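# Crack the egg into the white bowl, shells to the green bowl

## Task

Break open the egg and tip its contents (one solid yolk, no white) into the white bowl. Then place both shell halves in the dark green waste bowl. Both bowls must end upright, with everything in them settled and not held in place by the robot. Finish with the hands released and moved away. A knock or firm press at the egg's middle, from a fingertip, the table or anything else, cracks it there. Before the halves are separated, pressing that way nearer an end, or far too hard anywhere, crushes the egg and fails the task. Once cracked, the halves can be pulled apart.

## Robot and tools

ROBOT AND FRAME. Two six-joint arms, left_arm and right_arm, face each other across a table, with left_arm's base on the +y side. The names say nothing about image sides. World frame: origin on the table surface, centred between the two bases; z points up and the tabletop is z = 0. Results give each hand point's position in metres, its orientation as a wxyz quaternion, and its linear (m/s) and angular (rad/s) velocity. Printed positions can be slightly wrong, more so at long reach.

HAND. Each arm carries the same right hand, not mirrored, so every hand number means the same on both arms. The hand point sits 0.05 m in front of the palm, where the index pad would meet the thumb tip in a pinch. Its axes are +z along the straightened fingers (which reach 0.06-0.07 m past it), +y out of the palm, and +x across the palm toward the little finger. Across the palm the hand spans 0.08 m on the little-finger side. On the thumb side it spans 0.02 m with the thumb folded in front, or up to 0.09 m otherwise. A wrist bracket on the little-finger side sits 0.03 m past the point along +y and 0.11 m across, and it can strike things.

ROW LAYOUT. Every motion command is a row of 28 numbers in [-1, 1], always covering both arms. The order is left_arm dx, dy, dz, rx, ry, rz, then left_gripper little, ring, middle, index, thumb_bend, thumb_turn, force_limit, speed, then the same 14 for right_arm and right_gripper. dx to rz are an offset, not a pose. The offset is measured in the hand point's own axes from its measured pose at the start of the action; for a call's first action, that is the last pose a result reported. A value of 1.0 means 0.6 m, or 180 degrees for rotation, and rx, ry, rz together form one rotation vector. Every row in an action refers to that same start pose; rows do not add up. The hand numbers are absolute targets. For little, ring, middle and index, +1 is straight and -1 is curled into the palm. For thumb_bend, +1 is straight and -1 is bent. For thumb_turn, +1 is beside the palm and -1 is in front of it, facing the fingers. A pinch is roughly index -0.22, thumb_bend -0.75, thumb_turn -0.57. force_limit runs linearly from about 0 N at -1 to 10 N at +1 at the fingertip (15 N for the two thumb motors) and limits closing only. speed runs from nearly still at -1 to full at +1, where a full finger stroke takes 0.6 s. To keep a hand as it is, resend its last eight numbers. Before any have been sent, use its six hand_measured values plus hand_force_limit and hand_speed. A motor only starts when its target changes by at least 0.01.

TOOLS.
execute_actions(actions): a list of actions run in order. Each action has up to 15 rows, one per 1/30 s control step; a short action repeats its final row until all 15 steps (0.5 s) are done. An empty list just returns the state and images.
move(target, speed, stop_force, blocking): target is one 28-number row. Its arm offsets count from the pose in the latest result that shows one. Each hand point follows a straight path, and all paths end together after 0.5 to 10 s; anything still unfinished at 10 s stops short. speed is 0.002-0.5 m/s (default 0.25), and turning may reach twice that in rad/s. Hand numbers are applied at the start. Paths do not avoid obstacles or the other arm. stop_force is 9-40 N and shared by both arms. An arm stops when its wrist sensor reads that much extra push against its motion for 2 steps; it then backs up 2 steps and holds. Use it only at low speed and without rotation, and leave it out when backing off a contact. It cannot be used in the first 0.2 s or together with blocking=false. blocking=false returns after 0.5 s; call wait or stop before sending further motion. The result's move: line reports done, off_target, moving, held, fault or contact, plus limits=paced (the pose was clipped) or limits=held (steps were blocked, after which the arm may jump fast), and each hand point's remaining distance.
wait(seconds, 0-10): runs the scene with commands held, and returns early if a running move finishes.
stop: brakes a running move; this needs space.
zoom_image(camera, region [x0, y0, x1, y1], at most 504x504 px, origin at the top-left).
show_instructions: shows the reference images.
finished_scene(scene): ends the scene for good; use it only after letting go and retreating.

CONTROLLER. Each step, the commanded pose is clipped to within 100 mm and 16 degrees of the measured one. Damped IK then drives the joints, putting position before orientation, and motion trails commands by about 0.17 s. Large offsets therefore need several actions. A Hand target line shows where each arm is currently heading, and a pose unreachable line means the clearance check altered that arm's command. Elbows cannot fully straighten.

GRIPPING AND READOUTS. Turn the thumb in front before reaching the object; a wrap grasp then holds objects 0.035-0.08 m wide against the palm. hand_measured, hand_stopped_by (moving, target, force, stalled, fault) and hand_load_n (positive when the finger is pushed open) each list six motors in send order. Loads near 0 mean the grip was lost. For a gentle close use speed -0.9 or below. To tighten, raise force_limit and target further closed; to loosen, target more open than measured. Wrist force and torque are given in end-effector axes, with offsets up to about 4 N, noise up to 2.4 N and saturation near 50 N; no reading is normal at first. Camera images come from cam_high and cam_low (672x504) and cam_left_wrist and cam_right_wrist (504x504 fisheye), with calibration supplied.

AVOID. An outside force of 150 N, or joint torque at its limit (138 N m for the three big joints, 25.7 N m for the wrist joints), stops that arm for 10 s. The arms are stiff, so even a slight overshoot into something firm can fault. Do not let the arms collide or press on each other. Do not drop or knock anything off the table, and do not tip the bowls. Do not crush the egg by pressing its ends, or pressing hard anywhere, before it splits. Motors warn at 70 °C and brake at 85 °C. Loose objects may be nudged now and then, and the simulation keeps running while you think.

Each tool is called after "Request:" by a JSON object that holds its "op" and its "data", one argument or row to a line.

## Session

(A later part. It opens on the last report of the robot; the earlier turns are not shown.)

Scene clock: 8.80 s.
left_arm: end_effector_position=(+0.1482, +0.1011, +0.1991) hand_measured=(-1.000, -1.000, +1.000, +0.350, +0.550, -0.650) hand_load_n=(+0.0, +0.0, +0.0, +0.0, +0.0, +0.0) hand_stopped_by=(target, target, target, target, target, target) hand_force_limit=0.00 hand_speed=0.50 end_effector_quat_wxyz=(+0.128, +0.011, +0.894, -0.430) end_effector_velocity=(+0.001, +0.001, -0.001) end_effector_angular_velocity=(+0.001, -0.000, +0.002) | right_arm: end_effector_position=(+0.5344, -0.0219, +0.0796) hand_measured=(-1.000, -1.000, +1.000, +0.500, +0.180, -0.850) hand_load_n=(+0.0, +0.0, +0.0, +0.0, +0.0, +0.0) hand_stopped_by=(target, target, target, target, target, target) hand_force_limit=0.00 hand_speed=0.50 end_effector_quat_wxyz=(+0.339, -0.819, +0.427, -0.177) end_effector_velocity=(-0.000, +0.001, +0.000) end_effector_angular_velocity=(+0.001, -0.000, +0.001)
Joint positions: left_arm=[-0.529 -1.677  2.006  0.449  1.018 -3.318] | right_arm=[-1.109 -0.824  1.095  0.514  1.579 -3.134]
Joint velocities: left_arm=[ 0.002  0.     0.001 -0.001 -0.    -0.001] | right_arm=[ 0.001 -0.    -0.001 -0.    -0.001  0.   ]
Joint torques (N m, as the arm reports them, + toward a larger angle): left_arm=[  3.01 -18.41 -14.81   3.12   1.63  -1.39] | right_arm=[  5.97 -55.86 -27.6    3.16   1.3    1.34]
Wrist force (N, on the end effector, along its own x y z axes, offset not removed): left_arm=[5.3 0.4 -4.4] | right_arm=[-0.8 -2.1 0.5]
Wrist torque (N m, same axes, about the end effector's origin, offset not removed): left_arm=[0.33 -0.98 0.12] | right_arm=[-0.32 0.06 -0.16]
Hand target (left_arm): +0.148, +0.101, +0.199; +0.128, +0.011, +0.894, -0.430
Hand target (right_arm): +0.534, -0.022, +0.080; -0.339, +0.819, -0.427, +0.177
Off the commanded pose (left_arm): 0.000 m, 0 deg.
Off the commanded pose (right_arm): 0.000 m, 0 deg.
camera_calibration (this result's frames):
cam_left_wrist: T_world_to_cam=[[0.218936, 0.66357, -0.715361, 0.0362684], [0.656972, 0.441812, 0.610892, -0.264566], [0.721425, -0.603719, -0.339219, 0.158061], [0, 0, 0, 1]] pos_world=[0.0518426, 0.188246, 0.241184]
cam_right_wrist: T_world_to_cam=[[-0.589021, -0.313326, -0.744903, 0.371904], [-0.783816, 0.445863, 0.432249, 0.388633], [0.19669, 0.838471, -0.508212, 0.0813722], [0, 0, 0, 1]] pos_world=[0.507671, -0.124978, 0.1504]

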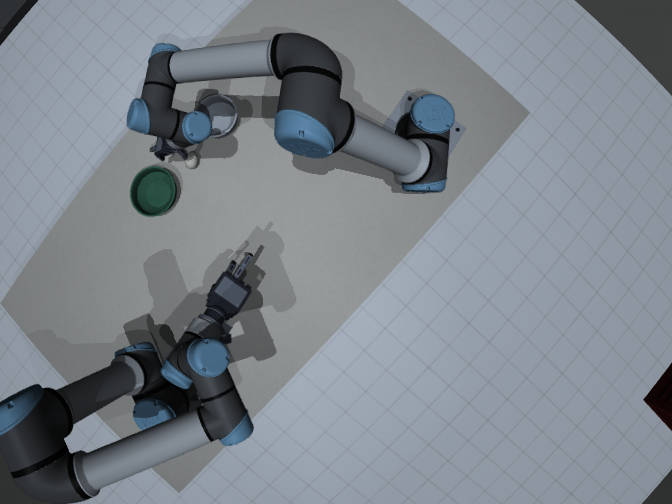

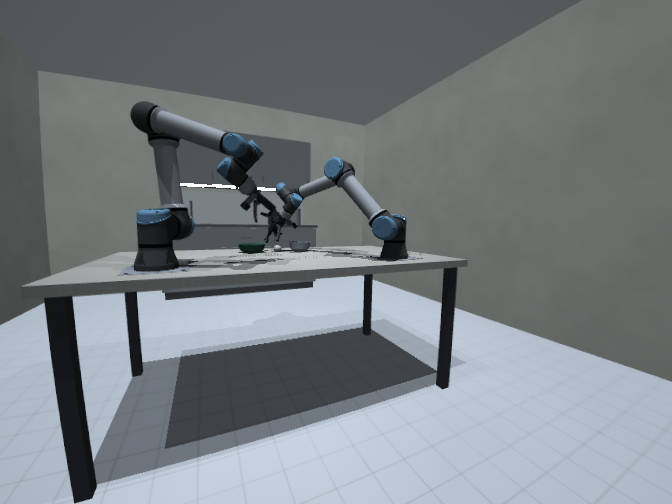

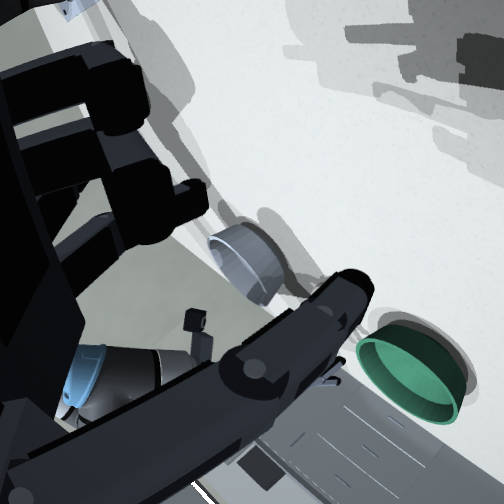

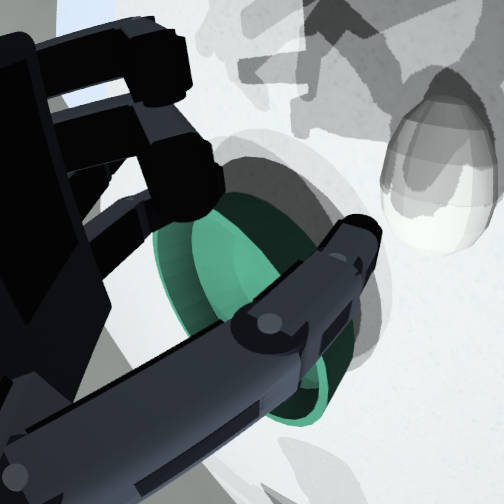

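Request:
{"op": "move", "data": {
  "target": [0,0,0,0,0,0,-1,-1,1,0.35,0.55,-0.65,0,0.5,0,0.028,0.017,0,0,0,-1,-1,1,0.5,0.18,-0.85,0,0.5],
  "speed": 0.05
}}

Request:
{"op": "zoom_image", "data": {
  "camera": "cam_high",
  "region": [150,130,230,190]
}}

Request:
{"op": "zoom_image", "data": {
  "camera": "cam_low",
  "region": [240,210,320,260]
}}

Scene clock: 9.90 s.
left_arm: end_effector_position=(+0.1482, +0.1011, +0.1991) hand_measured=(-1.000, -1.000, +1.000, +0.350, +0.550, -0.650) hand_load_n=(+0.0, +0.0, +0.0, +0.0, +0.0, +0.0) hand_stopped_by=(target, target, target, target, target, target) hand_force_limit=0.00 hand_speed=0.50 end_effector_quat_wxyz=(+0.128, +0.011, +0.894, -0.430) end_effector_velocity=(-0.001, -0.000, -0.000) end_effector_angular_velocity=(-0.000, +0.000, -0.002) | right_arm: end_effector_position=(+0.5306, -0.0246, +0.0608) hand_measured=(-1.000, -1.000, +1.000, +0.500, +0.180, -0.850) hand_load_n=(+0.0, +0.0, +0.0, +0.0, +0.0, +0.0) hand_stopped_by=(target, target, target, target, target, target) hand_force_limit=0.00 hand_speed=0.50 end_effector_quat_wxyz=(+0.339, -0.819, +0.427, -0.177) end_effector_velocity=(+0.000, -0.001, -0.002) end_effector_angular_velocity=(+0.000, +0.000, -0.002)
Joint positions: left_arm=[-0.529 -1.677  2.006  0.449  1.018 -3.318] | right_arm=[-1.109 -0.821  1.14   0.466  1.58  -3.134]
Joint velocities: left_arm=[-0.002  0.    -0.    -0.     0.    -0.   ] | right_arm=[-0.002  0.     0.006 -0.006 -0.     0.   ]
Joint torques (N m, as the arm reports them, + toward a larger angle): left_arm=[  2.92 -18.11 -14.8    3.18   1.65  -1.3 ] | right_arm=[  7.51 -34.86  -9.7   -1.5    2.56   1.44]
Wrist force (N, on the end effector, along its own x y z axes, offset not removed): left_arm=[6.1 1.9 -0.5] | right_arm=[-0.3 -0.1 1.2]
Wrist torque (N m, same axes, about the end effector's origin, offset not removed): left_arm=[0.37 -0.91 0.45] | right_arm=[0.00 0.03 -0.01]
Hand target (left_arm): +0.148, +0.101, +0.199; +0.128, +0.011, +0.894, -0.430
Hand target (right_arm): +0.531, -0.025, +0.061; -0.339, +0.819, -0.427, +0.177
Off the commanded pose (left_arm): 0.000 m, 0 deg.
Off the commanded pose (right_arm): 0.000 m, 0 deg.
move: done
camera_calibration (this result's frames):
cam_left_wrist: T_world_to_cam=[[0.218936, 0.663571, -0.715361, 0.0362682], [0.656972, 0.441812, 0.610893, -0.264566], [0.721426, -0.603718, -0.339218, 0.158061], [0, 0, 0, 1]] pos_world=[0.0518426, 0.188246, 0.241183]
cam_right_wrist: T_world_to_cam=[[-0.589045, -0.31335, -0.744874, 0.35485], [-0.783799, 0.445889, 0.432252, 0.394991], [0.196685, 0.838448, -0.508252, 0.0747614], [0, 0, 0, 1]] pos_world=[0.503912, -0.127614, 0.13158]

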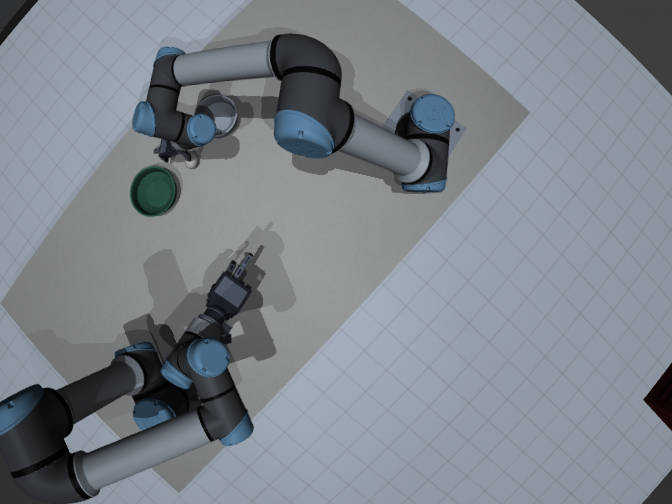

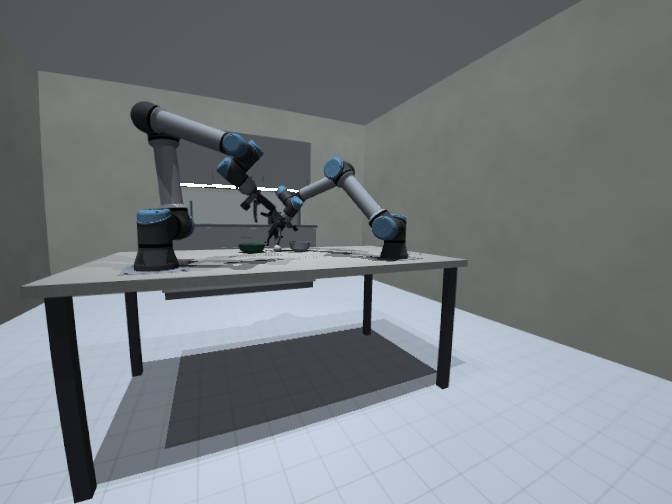

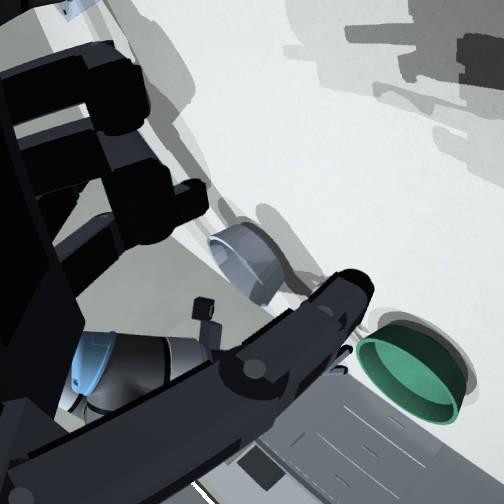

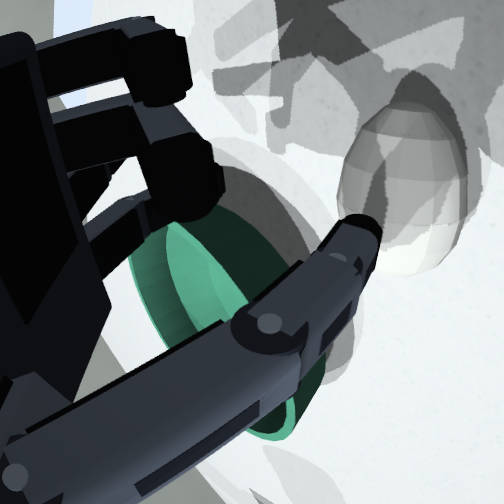

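Region (150, 130, 230, 190) of cam_high's 672x504 image, scaled by 6.300, with more detail than that image has; it fills the top 378 rows of this view, and the rest is white.

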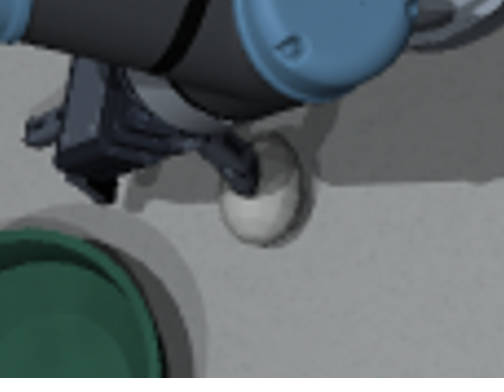

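Region (240, 210, 320, 260) of cam_low's 672x504 image, scaled by 6.300, with more detail than that image has; it fills the top 315 rows of this view, and the rest is white.

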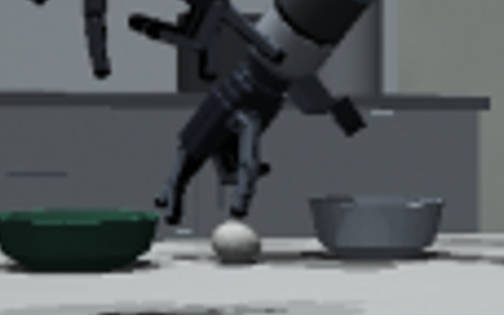

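Request:
{"op": "move", "data": {
  "target": [0,0,0,0,0,0,-1,-1,1,0.35,0.55,-0.65,0,0.5,0,0.014,0.014,0,0,0,-1,-1,1,0.5,0.18,-0.85,0,0.5],
  "speed": 0.007,
  "stop_force": 40
}}

Request:
{"op": "move", "data": {
  "target": [0,0,0,0,0,0,-1,-1,1,0.35,0.55,-0.65,0,0.5,0,-0.03,-0.03,0,0,0,-1,-1,1,0.4,0.55,-0.65,0,0.5],
  "speed": 0.08
}}

Scene clock: 11.47 s.
left_arm: end_effector_position=(+0.1482, +0.1011, +0.1991) hand_measured=(-1.000, -1.000, +1.000, +0.350, +0.550, -0.650) hand_load_n=(+0.0, +0.0, +0.0, +0.0, +0.0, +0.0) hand_stopped_by=(target, target, target, target, target, target) hand_force_limit=0.00 hand_speed=0.50 end_effector_quat_wxyz=(+0.128, +0.011, +0.894, -0.430) end_effector_velocity=(-0.001, -0.000, +0.000) end_effector_angular_velocity=(+0.001, -0.001, -0.003) | right_arm: end_effector_position=(+0.5306, -0.0246, +0.0536) hand_measured=(-1.000, -1.000, +1.000, +0.500, +0.178, -0.850) hand_load_n=(+0.0, +0.0, +0.0, +0.0, -4.0, -2.0) hand_stopped_by=(target, target, target, target, target, target) hand_force_limit=0.00 hand_speed=0.50 end_effector_quat_wxyz=(+0.340, -0.819, +0.427, -0.177) end_effector_velocity=(-0.001, +0.000, +0.002) end_effector_angular_velocity=(-0.001, +0.002, +0.001)
Joint positions: left_arm=[-0.529 -1.677  2.006  0.449  1.018 -3.318] | right_arm=[-1.109 -0.815  1.149  0.451  1.58  -3.134]
Joint velocities: left_arm=[-0.002 -0.    -0.     0.001  0.     0.001] | right_arm=[ 0.001 -0.002 -0.003  0.007 -0.     0.   ]
Joint torques (N m, as the arm reports them, + toward a larger angle): left_arm=[  2.94 -18.02 -15.19   3.08   1.69  -1.35] | right_arm=[  5.68 -27.79 -10.29   3.35   2.31   0.4 ]
Wrist force (N, on the end effector, along its own x y z axes, offset not removed): left_arm=[3.0 1.3 -4.7] | right_arm=[1.3 -27.2 -35.5]
Wrist torque (N m, same axes, about the end effector's origin, offset not removed): left_arm=[0.55 -0.16 0.08] | right_arm=[-1.02 0.15 -0.12]
Hand target (left_arm): +0.148, +0.101, +0.199; +0.128, +0.011, +0.894, -0.430
Hand target (right_arm): +0.531, -0.025, +0.054; -0.340, +0.819, -0.427, +0.177
Off the commanded pose (left_arm): 0.000 m, 0 deg.
Off the commanded pose (right_arm): 0.005 m, 0 deg.
move: contact (right_arm)
camera_calibration (this result's frames):
cam_left_wrist: T_world_to_cam=[[0.218936, 0.66357, -0.715361, 0.0362683], [0.656972, 0.441812, 0.610892, -0.264566], [0.721425, -0.603719, -0.339219, 0.158061], [0, 0, 0, 1]] pos_world=[0.0518425, 0.188246, 0.241184]
cam_right_wrist: T_world_to_cam=[[-0.589016, -0.313304, -0.744916, 0.349425], [-0.783814, 0.445868, 0.432246, 0.398122], [0.19671, 0.838476, -0.508196, 0.0710512], [0, 0, 0, 1]] pos_world=[0.503895, -0.127609, 0.124314]

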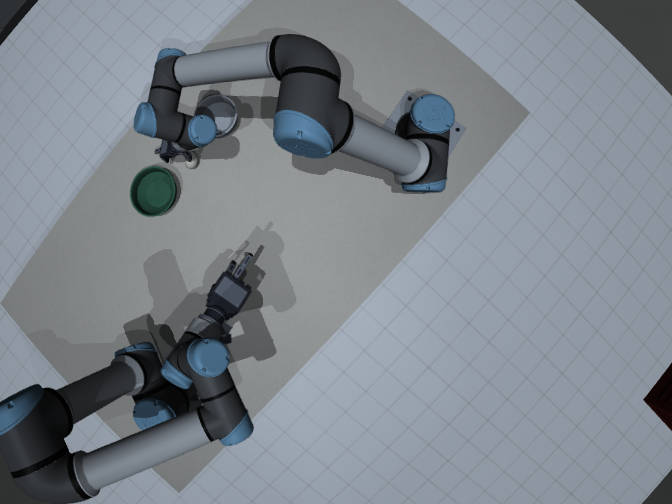

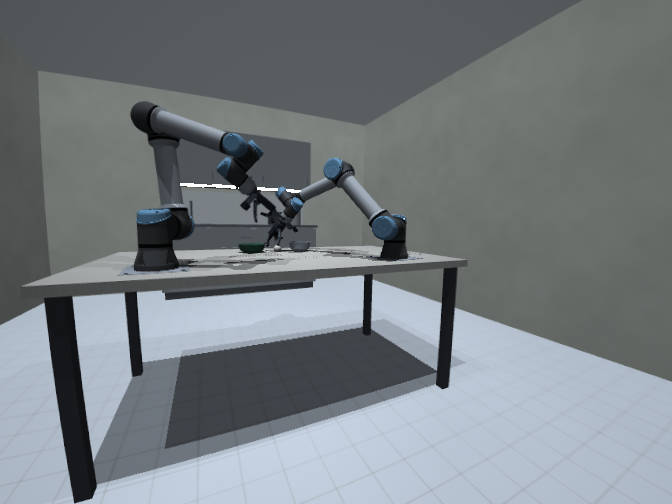

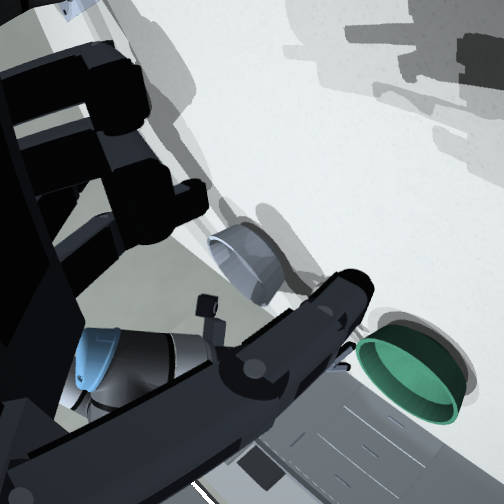

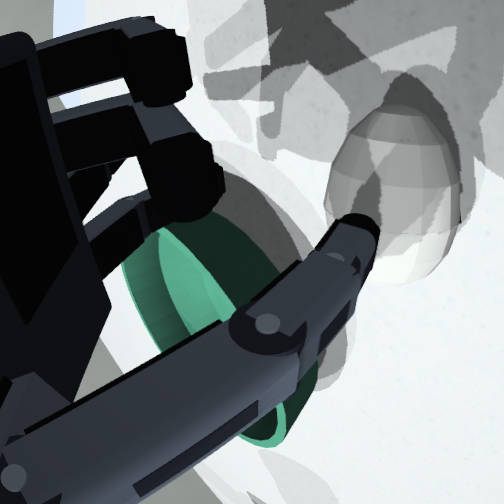

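Scene clock: 12.33 s.
left_arm: end_effector_position=(+0.1482, +0.1011, +0.1991) hand_measured=(-1.000, -1.000, +1.000, +0.350, +0.550, -0.650) hand_load_n=(+0.0, +0.0, +0.0, +0.0, +0.0, +0.0) hand_stopped_by=(target, target, target, target, target, target) hand_force_limit=0.00 hand_speed=0.50 end_effector_quat_wxyz=(+0.128, +0.011, +0.894, -0.430) end_effector_velocity=(+0.000, +0.000, -0.000) end_effector_angular_velocity=(-0.000, +0.001, +0.001) | right_arm: end_effector_position=(+0.5306, -0.0246, +0.0787) hand_measured=(-1.000, -1.000, +1.000, +0.400, +0.550, -0.650) hand_load_n=(+0.0, +0.0, +0.0, +0.0, +0.0, +0.0) hand_stopped_by=(target, target, target, target, target, target) hand_force_limit=0.00 hand_speed=0.50 end_effector_quat_wxyz=(+0.340, -0.819, +0.427, -0.177) end_effector_velocity=(+0.000, -0.001, +0.002) end_effector_angular_velocity=(-0.001, +0.001, -0.001)
Joint positions: left_arm=[-0.529 -1.677  2.006  0.449  1.018 -3.318] | right_arm=[-1.109 -0.835  1.117  0.503  1.58  -3.134]
Joint velocities: left_arm=[ 0.001 -0.001  0.001 -0.     0.    -0.002] | right_arm=[-0.001 -0.001 -0.003  0.006  0.001  0.   ]
Joint torques (N m, as the arm reports them, + toward a larger angle): left_arm=[  3.04 -18.2  -14.59   3.03   1.68  -1.42] | right_arm=[  7.53 -55.5  -27.18   2.66   2.18   1.46]
Wrist force (N, on the end effector, along its own x y z axes, offset not removed): left_arm=[2.8 -0.3 -0.2] | right_arm=[-3.7 -1.8 1.5]
Wrist torque (N m, same axes, about the end effector's origin, offset not removed): left_arm=[-0.17 -0.63 -0.01] | right_arm=[-0.23 0.67 -0.28]
Hand target (left_arm): +0.148, +0.101, +0.199; +0.128, +0.011, +0.894, -0.430
Hand target (right_arm): +0.531, -0.025, +0.079; -0.340, +0.819, -0.427, +0.177
Off the commanded pose (left_arm): 0.000 m, 0 deg.
Off the commanded pose (right_arm): 0.000 m, 0 deg.
move: done
camera_calibration (this result's frames):
cam_left_wrist: T_world_to_cam=[[0.218936, 0.66357, -0.715361, 0.0362683], [0.656972, 0.441812, 0.610892, -0.264566], [0.721425, -0.603719, -0.339219, 0.158061], [0, 0, 0, 1]] pos_world=[0.0518426, 0.188246, 0.241183]
cam_right_wrist: T_world_to_cam=[[-0.588998, -0.313285, -0.744939, 0.368124], [-0.783826, 0.445853, 0.432241, 0.387259], [0.196719, 0.838491, -0.508167, 0.0838097], [0, 0, 0, 1]] pos_world=[0.503881, -0.127607, 0.14943]

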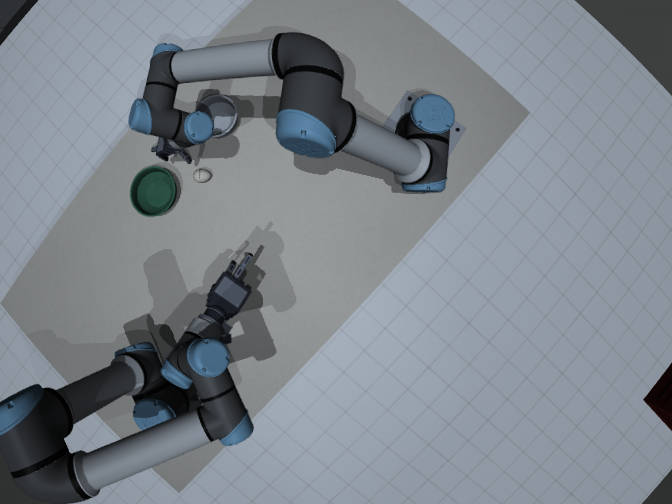

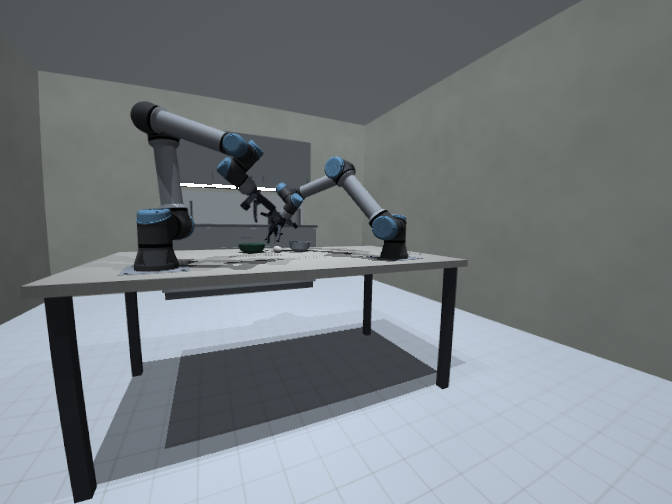

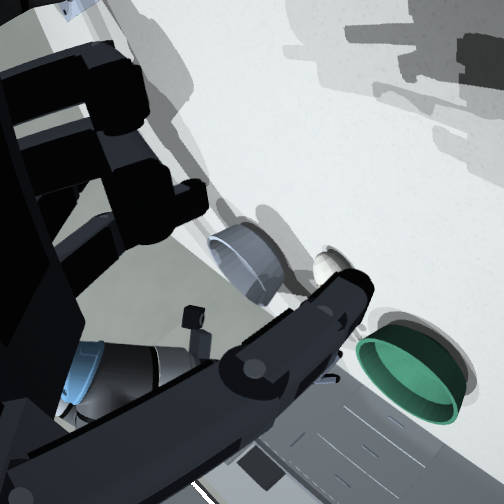

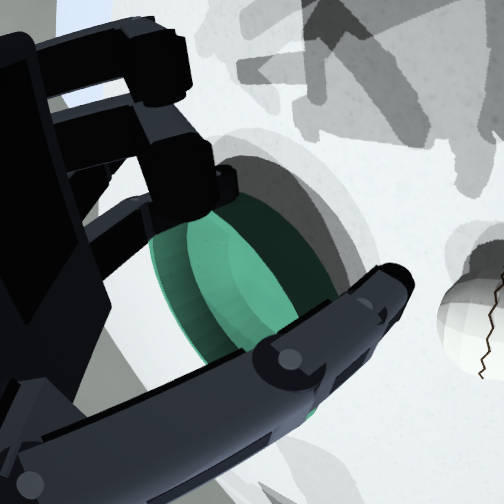

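Cracked, but flicked away a bit.

Request:
{"op": "wait", "data": {
  "seconds": 2
}}

Request:
{"op": "zoom_image", "data": {
  "camera": "cam_high",
  "region": [140,110,300,250]
}}

Scene clock: 14.40 s.
left_arm: end_effector_position=(+0.1482, +0.1011, +0.1991) hand_measured=(-1.000, -1.000, +1.000, +0.350, +0.550, -0.650) hand_load_n=(+0.0, +0.0, +0.0, +0.0, +0.0, +0.0) hand_stopped_by=(target, target, target, target, target, target) hand_force_limit=0.00 hand_speed=0.50 end_effector_quat_wxyz=(+0.128, +0.011, +0.894, -0.430) end_effector_velocity=(+0.000, +0.000, -0.000) end_effector_angular_velocity=(-0.000, -0.000, -0.000) | right_arm: end_effector_position=(+0.5306, -0.0245, +0.0790) hand_measured=(-1.000, -1.000, +1.000, +0.400, +0.550, -0.650) hand_load_n=(+0.0, +0.0, +0.0, +0.0, +0.0, +0.0) hand_stopped_by=(target, target, target, target, target, target) hand_force_limit=0.00 hand_speed=0.50 end_effector_quat_wxyz=(+0.340, -0.819, +0.427, -0.177) end_effector_velocity=(-0.001, +0.000, -0.000) end_effector_angular_velocity=(+0.000, +0.001, +0.001)
Joint positions: left_arm=[-0.529 -1.677  2.006  0.449  1.018 -3.318] | right_arm=[-1.109 -0.835  1.116  0.504  1.58  -3.134]
Joint velocities: left_arm=[-0.    -0.     0.001 -0.001 -0.     0.   ] | right_arm=[ 0.001  0.    -0.     0.001 -0.001  0.   ]
Joint torques (N m, as the arm reports them, + toward a larger angle): left_arm=[  3.31 -18.79 -14.23   3.11   1.63  -1.35] | right_arm=[  7.62 -55.86 -27.46   2.97   2.9    1.45]
Wrist force (N, on the end effector, along its own x y z axes, offset not removed): left_arm=[4.3 2.1 -5.1] | right_arm=[-5.4 2.4 1.7]
Wrist torque (N m, same axes, about the end effector's origin, offset not removed): left_arm=[0.82 -0.69 0.70] | right_arm=[0.34 0.69 -0.22]
Hand target (left_arm): +0.148, +0.101, +0.199; +0.128, +0.011, +0.894, -0.430
Hand target (right_arm): +0.531, -0.025, +0.079; -0.340, +0.819, -0.427, +0.177
Off the commanded pose (left_arm): 0.000 m, 0 deg.
Off the commanded pose (right_arm): 0.000 m, 0 deg.
wait: 2.00 s; at rest by 0.10 s
camera_calibration (this result's frames):
cam_left_wrist: T_world_to_cam=[[0.218936, 0.66357, -0.715361, 0.0362683], [0.656972, 0.441812, 0.610892, -0.264566], [0.721425, -0.603719, -0.339219, 0.158061], [0, 0, 0, 1]] pos_world=[0.0518426, 0.188246, 0.241184]
cam_right_wrist: T_world_to_cam=[[-0.589013, -0.3133, -0.74492, 0.368388], [-0.783816, 0.445867, 0.432245, 0.387103], [0.196713, 0.838478, -0.508191, 0.0839878], [0, 0, 0, 1]] pos_world=[0.503881, -0.127602, 0.149779]

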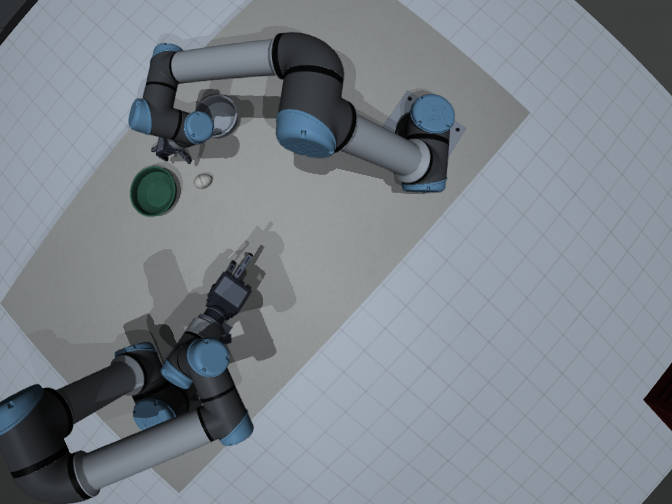

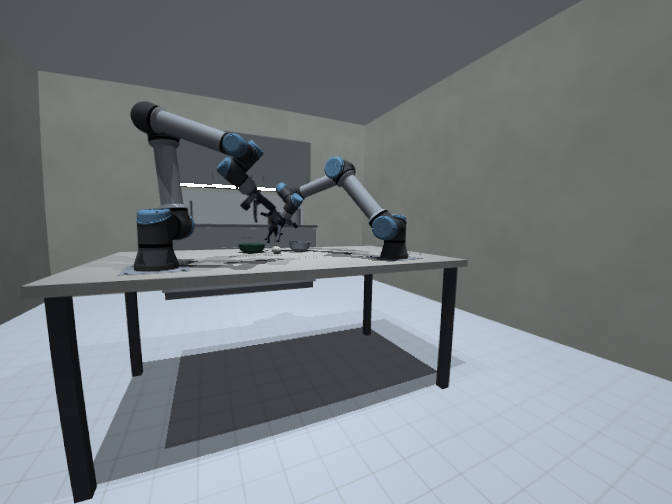

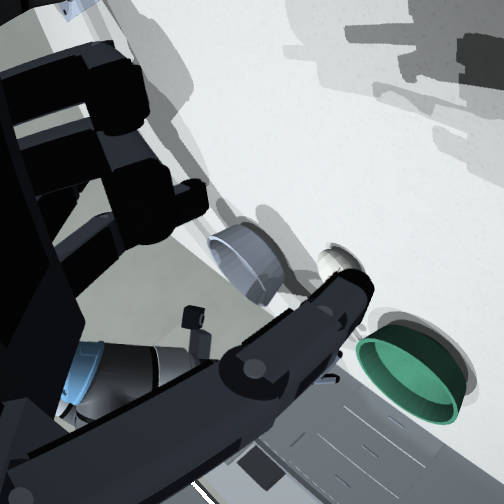

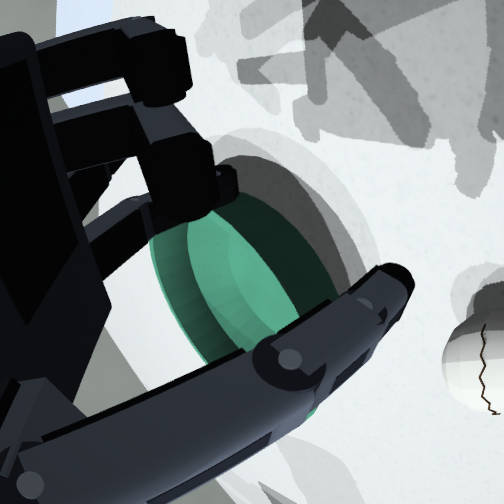

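Region (140, 110, 300, 250) of cam_high's 672x504 image, scaled by 3.150, with more detail than that image has; it fills the top 441 rows of this view, and the rest is white.

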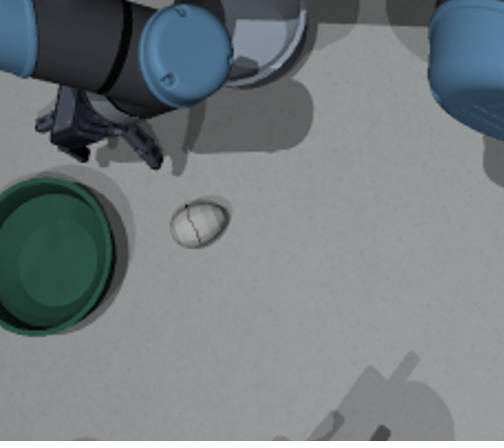

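Request:
{"op": "move", "data": {
  "target": [-0.411,0.059,0.366,-0.079,-0.251,-0.195,-1,-1,1,0.4,0.55,-0.65,0,0.5,0.261,-0.007,-0.087,0,0,0,-1,-1,0.5,0.5,0.35,-1,0,0.5],
  "speed": 0.2
}}

Request:
{"op": "zoom_image", "data": {
  "camera": "cam_high",
  "region": [120,70,300,250]
}}

Scene clock: 18.00 s.
left_arm: end_effector_position=(+0.4400, -0.0232, +0.0990) hand_measured=(-1.000, -1.000, +1.000, +0.400, +0.550, -0.650) hand_load_n=(+0.0, +0.0, +0.0, +0.0, +0.0, +0.0) hand_stopped_by=(target, target, target, target, target, target) hand_force_limit=0.00 hand_speed=0.50 end_effector_quat_wxyz=(-0.324, +0.429, -0.784, +0.311) end_effector_velocity=(+0.001, -0.003, -0.000) end_effector_angular_velocity=(+0.002, +0.002, +0.007) | right_arm: end_effector_position=(+0.5924, -0.1724, +0.1190) hand_measured=(-1.000, -1.000, +0.500, +0.500, +0.350, -1.000) hand_load_n=(+0.0, +0.0, +0.0, +0.0, +0.0, +0.0) hand_stopped_by=(target, target, target, target, target, target) hand_force_limit=0.00 hand_speed=0.50 end_effector_quat_wxyz=(+0.339, -0.819, +0.426, -0.178) end_effector_velocity=(+0.001, -0.001, +0.002) end_effector_angular_velocity=(+0.003, -0.003, -0.000)
Joint positions: left_arm=[ 0.054 -0.763  1.08   0.762  0.745 -3.778] | right_arm=[-1.392 -0.985  1.267  0.521  1.381 -3.337]
Joint velocities: left_arm=[ 0.001  0.013 -0.023  0.018 -0.001 -0.009] | right_arm=[-0.003 -0.003  0.001 -0.    -0.003 -0.001]
Joint torques (N m, as the arm reports them, + toward a larger angle): left_arm=[  7.26 -39.68 -30.74   4.92  -3.13  -1.41] | right_arm=[ -4.87 -50.41 -10.04   3.11  -3.17  -1.74]
Wrist force (N, on the end effector, along its own x y z axes, offset not removed): left_arm=[2.2 1.5 -4.4] | right_arm=[1.5 0.6 -0.2]
Wrist torque (N m, same axes, about the end effector's origin, offset not removed): left_arm=[0.61 -0.34 0.29] | right_arm=[0.26 -0.23 0.05]
Hand target (left_arm): +0.440, -0.023, +0.099; +0.324, -0.430, +0.784, -0.310
Hand target (right_arm): +0.592, -0.173, +0.119; -0.339, +0.819, -0.426, +0.178
Off the commanded pose (left_arm): 0.001 m, 0 deg.
Off the commanded pose (right_arm): 0.000 m, 0 deg.
move: done
camera_calibration (this result's frames):
cam_left_wrist: T_world_to_cam=[[-0.454379, 0.532245, -0.714321, 0.276458], [-0.0394958, 0.789054, 0.613053, -0.025908], [0.889932, 0.306771, -0.337508, -0.214601], [0, 0, 0, 1]] pos_world=[0.315574, -0.060867, 0.140933]
cam_right_wrist: T_world_to_cam=[[-0.588649, -0.313737, -0.745024, 0.387959], [-0.784023, 0.446137, 0.43159, 0.484493], [0.196977, 0.838171, -0.508595, 0.215944], [0, 0, 0, 1]] pos_world=[0.565689, -0.275431, 0.189765]

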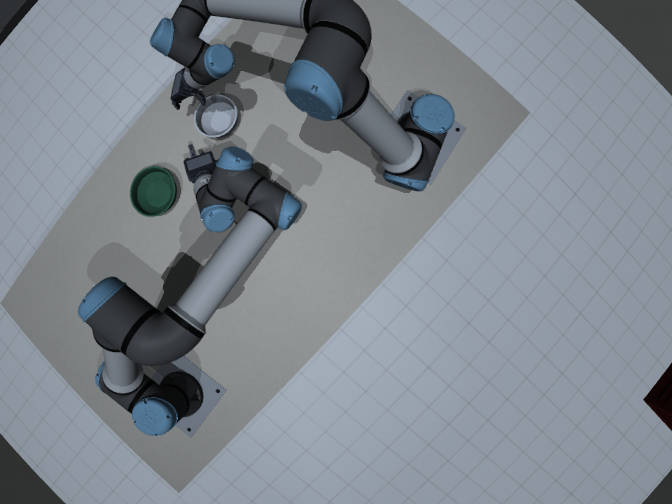

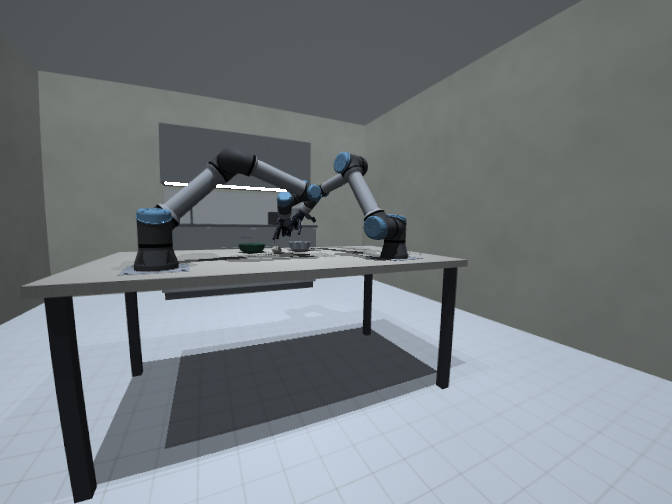

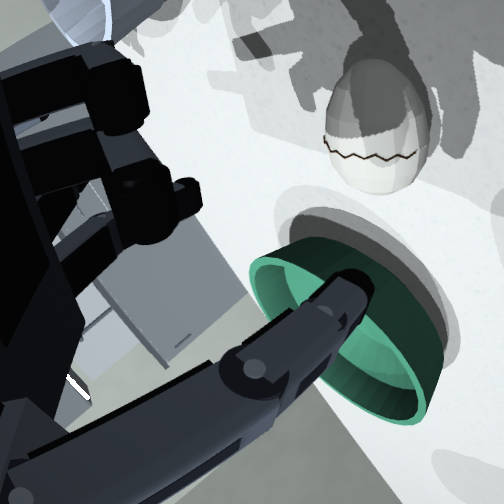

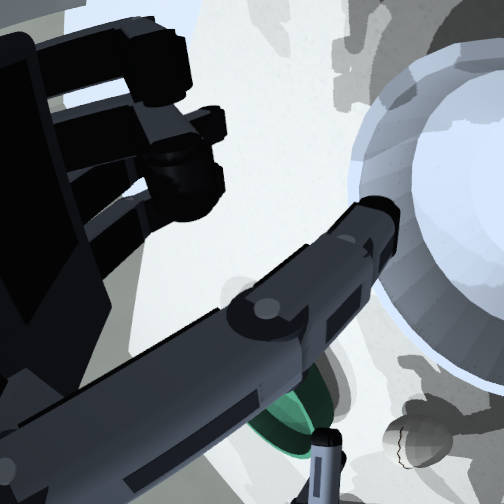

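Region (120, 70, 300, 250) of cam_high's 672x504 image, scaled by 2.800, with more detail than that image has.

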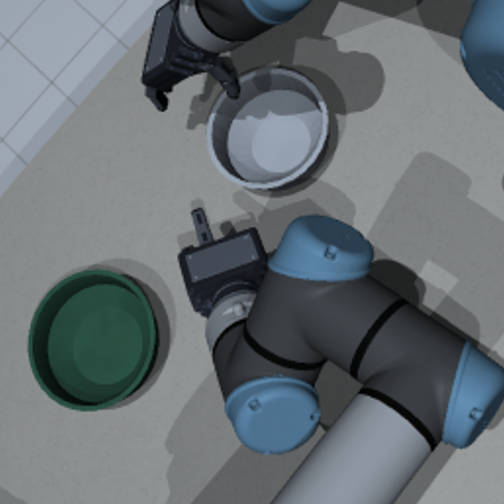

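Request:
{"op": "move", "data": {
  "target": [0.028,0.088,0.0685,0,0,0,-1,-1,1,0.4,0.55,-0.65,0,0.5,0,0.05,0.05,0,0,0,-1,-1,0.5,0.5,0.35,-1,0,0.5],
  "speed": 0.06
}}

Scene clock: 19.83 s.
left_arm: end_effector_position=(+0.4398, -0.0232, +0.0303) hand_measured=(-1.000, -1.000, +1.000, +0.400, +0.550, -0.650) hand_load_n=(+0.0, +0.0, +0.0, +0.0, +0.0, +0.0) hand_stopped_by=(target, target, target, target, target, target) hand_force_limit=0.00 hand_speed=0.50 end_effector_quat_wxyz=(-0.324, +0.429, -0.784, +0.311) end_effector_velocity=(-0.000, -0.001, -0.002) end_effector_angular_velocity=(-0.000, +0.001, -0.001) | right_arm: end_effector_position=(+0.5925, -0.1725, +0.0767) hand_measured=(-1.000, -1.000, +0.500, +0.500, +0.350, -1.000) hand_load_n=(+0.0, +0.0, +0.0, +0.0, +0.0, +0.0) hand_stopped_by=(target, target, target, target, target, target) hand_force_limit=0.00 hand_speed=0.50 end_effector_quat_wxyz=(+0.339, -0.819, +0.426, -0.178) end_effector_velocity=(-0.001, +0.001, -0.002) end_effector_angular_velocity=(+0.000, +0.001, +0.002)
Joint positions: left_arm=[ 0.054 -0.696  1.143  0.632  0.745 -3.779] | right_arm=[-1.392 -0.952  1.326  0.429  1.381 -3.337]
Joint velocities: left_arm=[-0.     0.003  0.    -0.004  0.001  0.001] | right_arm=[ 0.001  0.002  0.003 -0.004 -0.001 -0.   ]
Joint torques (N m, as the arm reports them, + toward a larger angle): left_arm=[ -5.46 -42.54  -5.19  -1.31   1.56   1.7 ] | right_arm=[  7.05 -29.56  -8.32  -1.36   2.7    1.57]
Wrist force (N, on the end effector, along its own x y z axes, offset not removed): left_arm=[3.8 2.6 -6.3] | right_arm=[-1.8 1.6 0.8]
Wrist torque (N m, same axes, about the end effector's origin, offset not removed): left_arm=[0.85 -0.41 0.41] | right_arm=[0.30 0.22 -0.03]
Hand target (left_arm): +0.440, -0.023, +0.030; +0.324, -0.429, +0.784, -0.311
Hand target (right_arm): +0.592, -0.172, +0.077; -0.339, +0.819, -0.426, +0.178
Off the commanded pose (left_arm): 0.000 m, 0 deg.
Off the commanded pose (right_arm): 0.000 m, 0 deg.
move: done
camera_calibration (this result's frames):
cam_left_wrist: T_world_to_cam=[[-0.454396, 0.53225, -0.714307, 0.227298], [-0.039496, 0.789045, 0.613064, 0.0161877], [0.889924, 0.306786, -0.337517, -0.237661], [0, 0, 0, 1]] pos_world=[0.315423, -0.0608412, 0.0722219]
cam_right_wrist: T_world_to_cam=[[-0.588637, -0.313776, -0.745018, 0.356471], [-0.784033, 0.446146, 0.431562, 0.50281], [0.196973, 0.838152, -0.508629, 0.194496], [0, 0, 0, 1]] pos_world=[0.565741, -0.275492, 0.14751]

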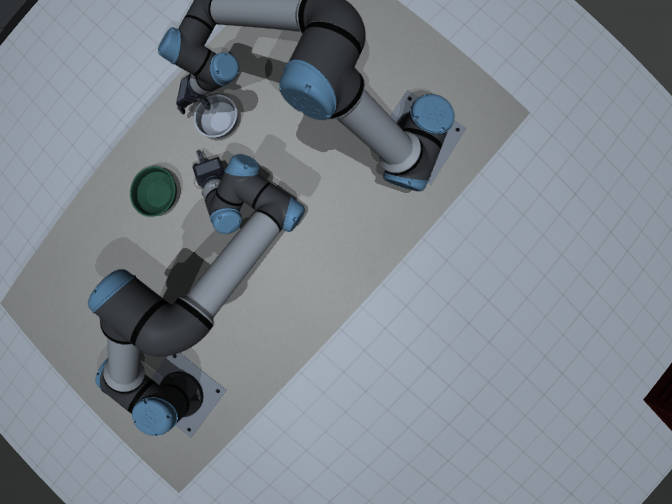

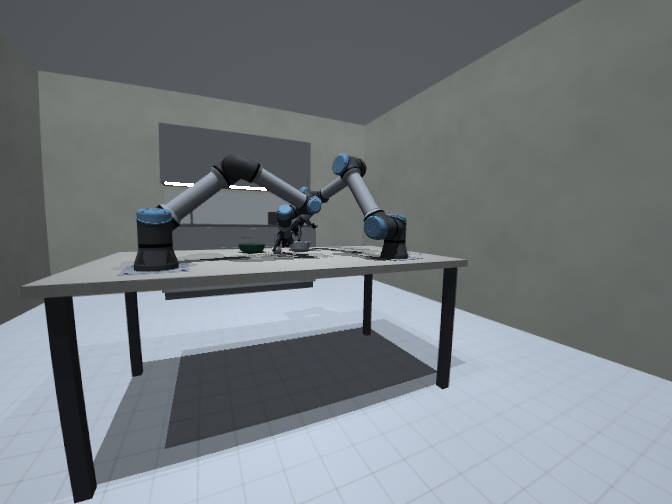

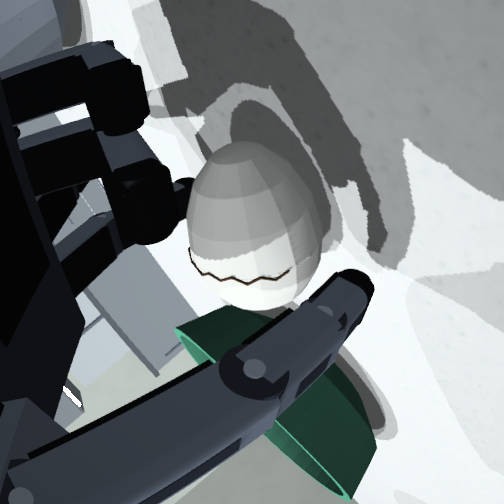

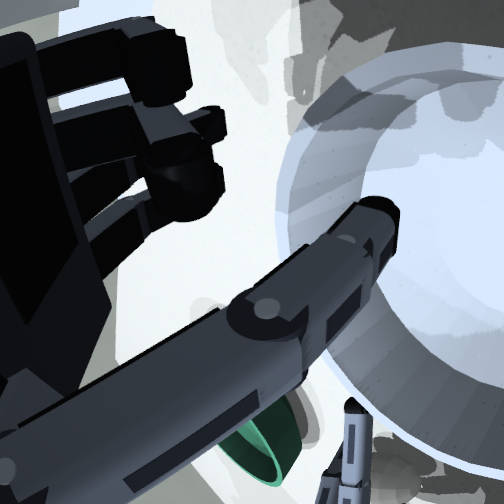

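Request:
{"op": "move", "data": {
  "target": [0,0,0,0,0,0,-1,-1,1,-0.1,-0.1,-0.65,0,-0.8,0,0.017,0.017,0,0,0,-1,-1,0.5,0.5,0.35,-1,0,0.5],
  "speed": 0.03
}}

Scene clock: 21.47 s.
left_arm: end_effector_position=(+0.4398, -0.0232, +0.0303) hand_measured=(-1.000, -1.000, +1.000, +0.036, +0.316, -0.650) hand_load_n=(+0.0, +0.0, +0.0, +7.5, +7.5, +0.0) hand_stopped_by=(target, target, target, force, force, target) hand_force_limit=0.00 hand_speed=-0.80 end_effector_quat_wxyz=(-0.324, +0.429, -0.784, +0.311) end_effector_velocity=(-0.001, -0.001, +0.000) end_effector_angular_velocity=(-0.001, +0.000, -0.003) | right_arm: end_effector_position=(+0.5925, -0.1725, +0.0623) hand_measured=(-1.000, -1.000, +0.500, +0.500, +0.350, -1.000) hand_load_n=(+0.0, +0.0, +0.0, +0.0, +0.0, +0.0) hand_stopped_by=(target, target, target, target, target, target) hand_force_limit=0.00 hand_speed=0.50 end_effector_quat_wxyz=(+0.339, -0.819, +0.426, -0.178) end_effector_velocity=(-0.001, +0.000, -0.000) end_effector_angular_velocity=(-0.001, +0.002, -0.000)
Joint positions: left_arm=[ 0.054 -0.696  1.143  0.632  0.745 -3.778] | right_arm=[-1.392 -0.939  1.344  0.398  1.381 -3.337]
Joint velocities: left_arm=[-0.001 -0.    -0.001 -0.001  0.001  0.001] | right_arm=[ 0.001 -0.     0.     0.002  0.001  0.   ]
Joint torques (N m, as the arm reports them, + toward a larger angle): left_arm=[ -3.9  -53.35 -31.09   4.4    1.21  -1.39] | right_arm=[ -4.64 -30.31  -7.97  -1.25   0.55  -1.77]
Wrist force (N, on the end effector, along its own x y z axes, offset not removed): left_arm=[3.4 -0.3 -1.1] | right_arm=[0.1 1.9 0.0]
Wrist torque (N m, same axes, about the end effector's origin, offset not removed): left_arm=[0.19 -0.48 0.18] | right_arm=[0.34 0.09 0.19]
Hand target (left_arm): +0.440, -0.023, +0.030; +0.324, -0.429, +0.784, -0.311
Hand target (right_arm): +0.593, -0.172, +0.062; -0.339, +0.819, -0.426, +0.178
Off the commanded pose (left_arm): 0.000 m, 0 deg.
Off the commanded pose (right_arm): 0.000 m, 0 deg.
move: done
camera_calibration (this result's frames):
cam_left_wrist: T_world_to_cam=[[-0.454381, 0.532283, -0.714292, 0.227291], [-0.0394813, 0.789026, 0.613089, 0.0161778], [0.889932, 0.306777, -0.337503, -0.237667], [0, 0, 0, 1]] pos_world=[0.315423, -0.0608373, 0.0722207]
cam_right_wrist: T_world_to_cam=[[-0.588617, -0.313817, -0.745016, 0.345699], [-0.784057, 0.446118, 0.431548, 0.509031], [0.196937, 0.838151, -0.508643, 0.187166], [0, 0, 0, 1]] pos_world=[0.565734, -0.275475, 0.133081]

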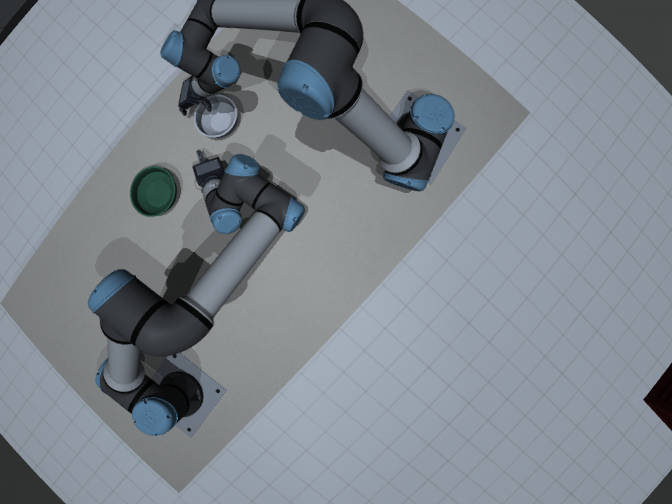

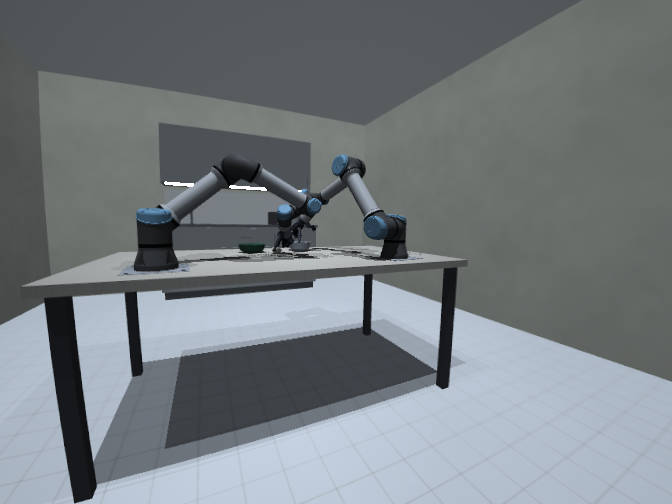

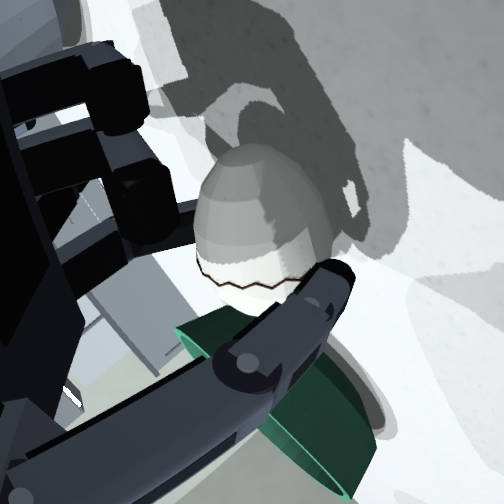

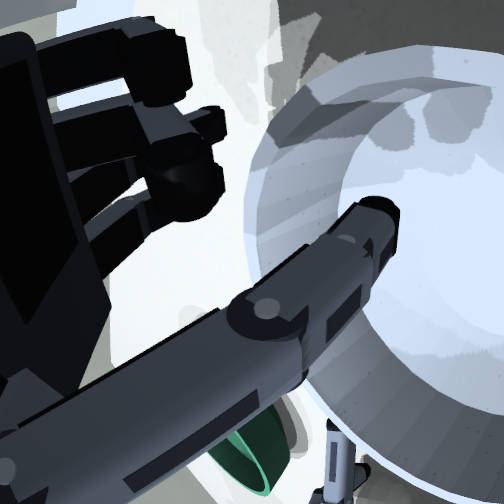

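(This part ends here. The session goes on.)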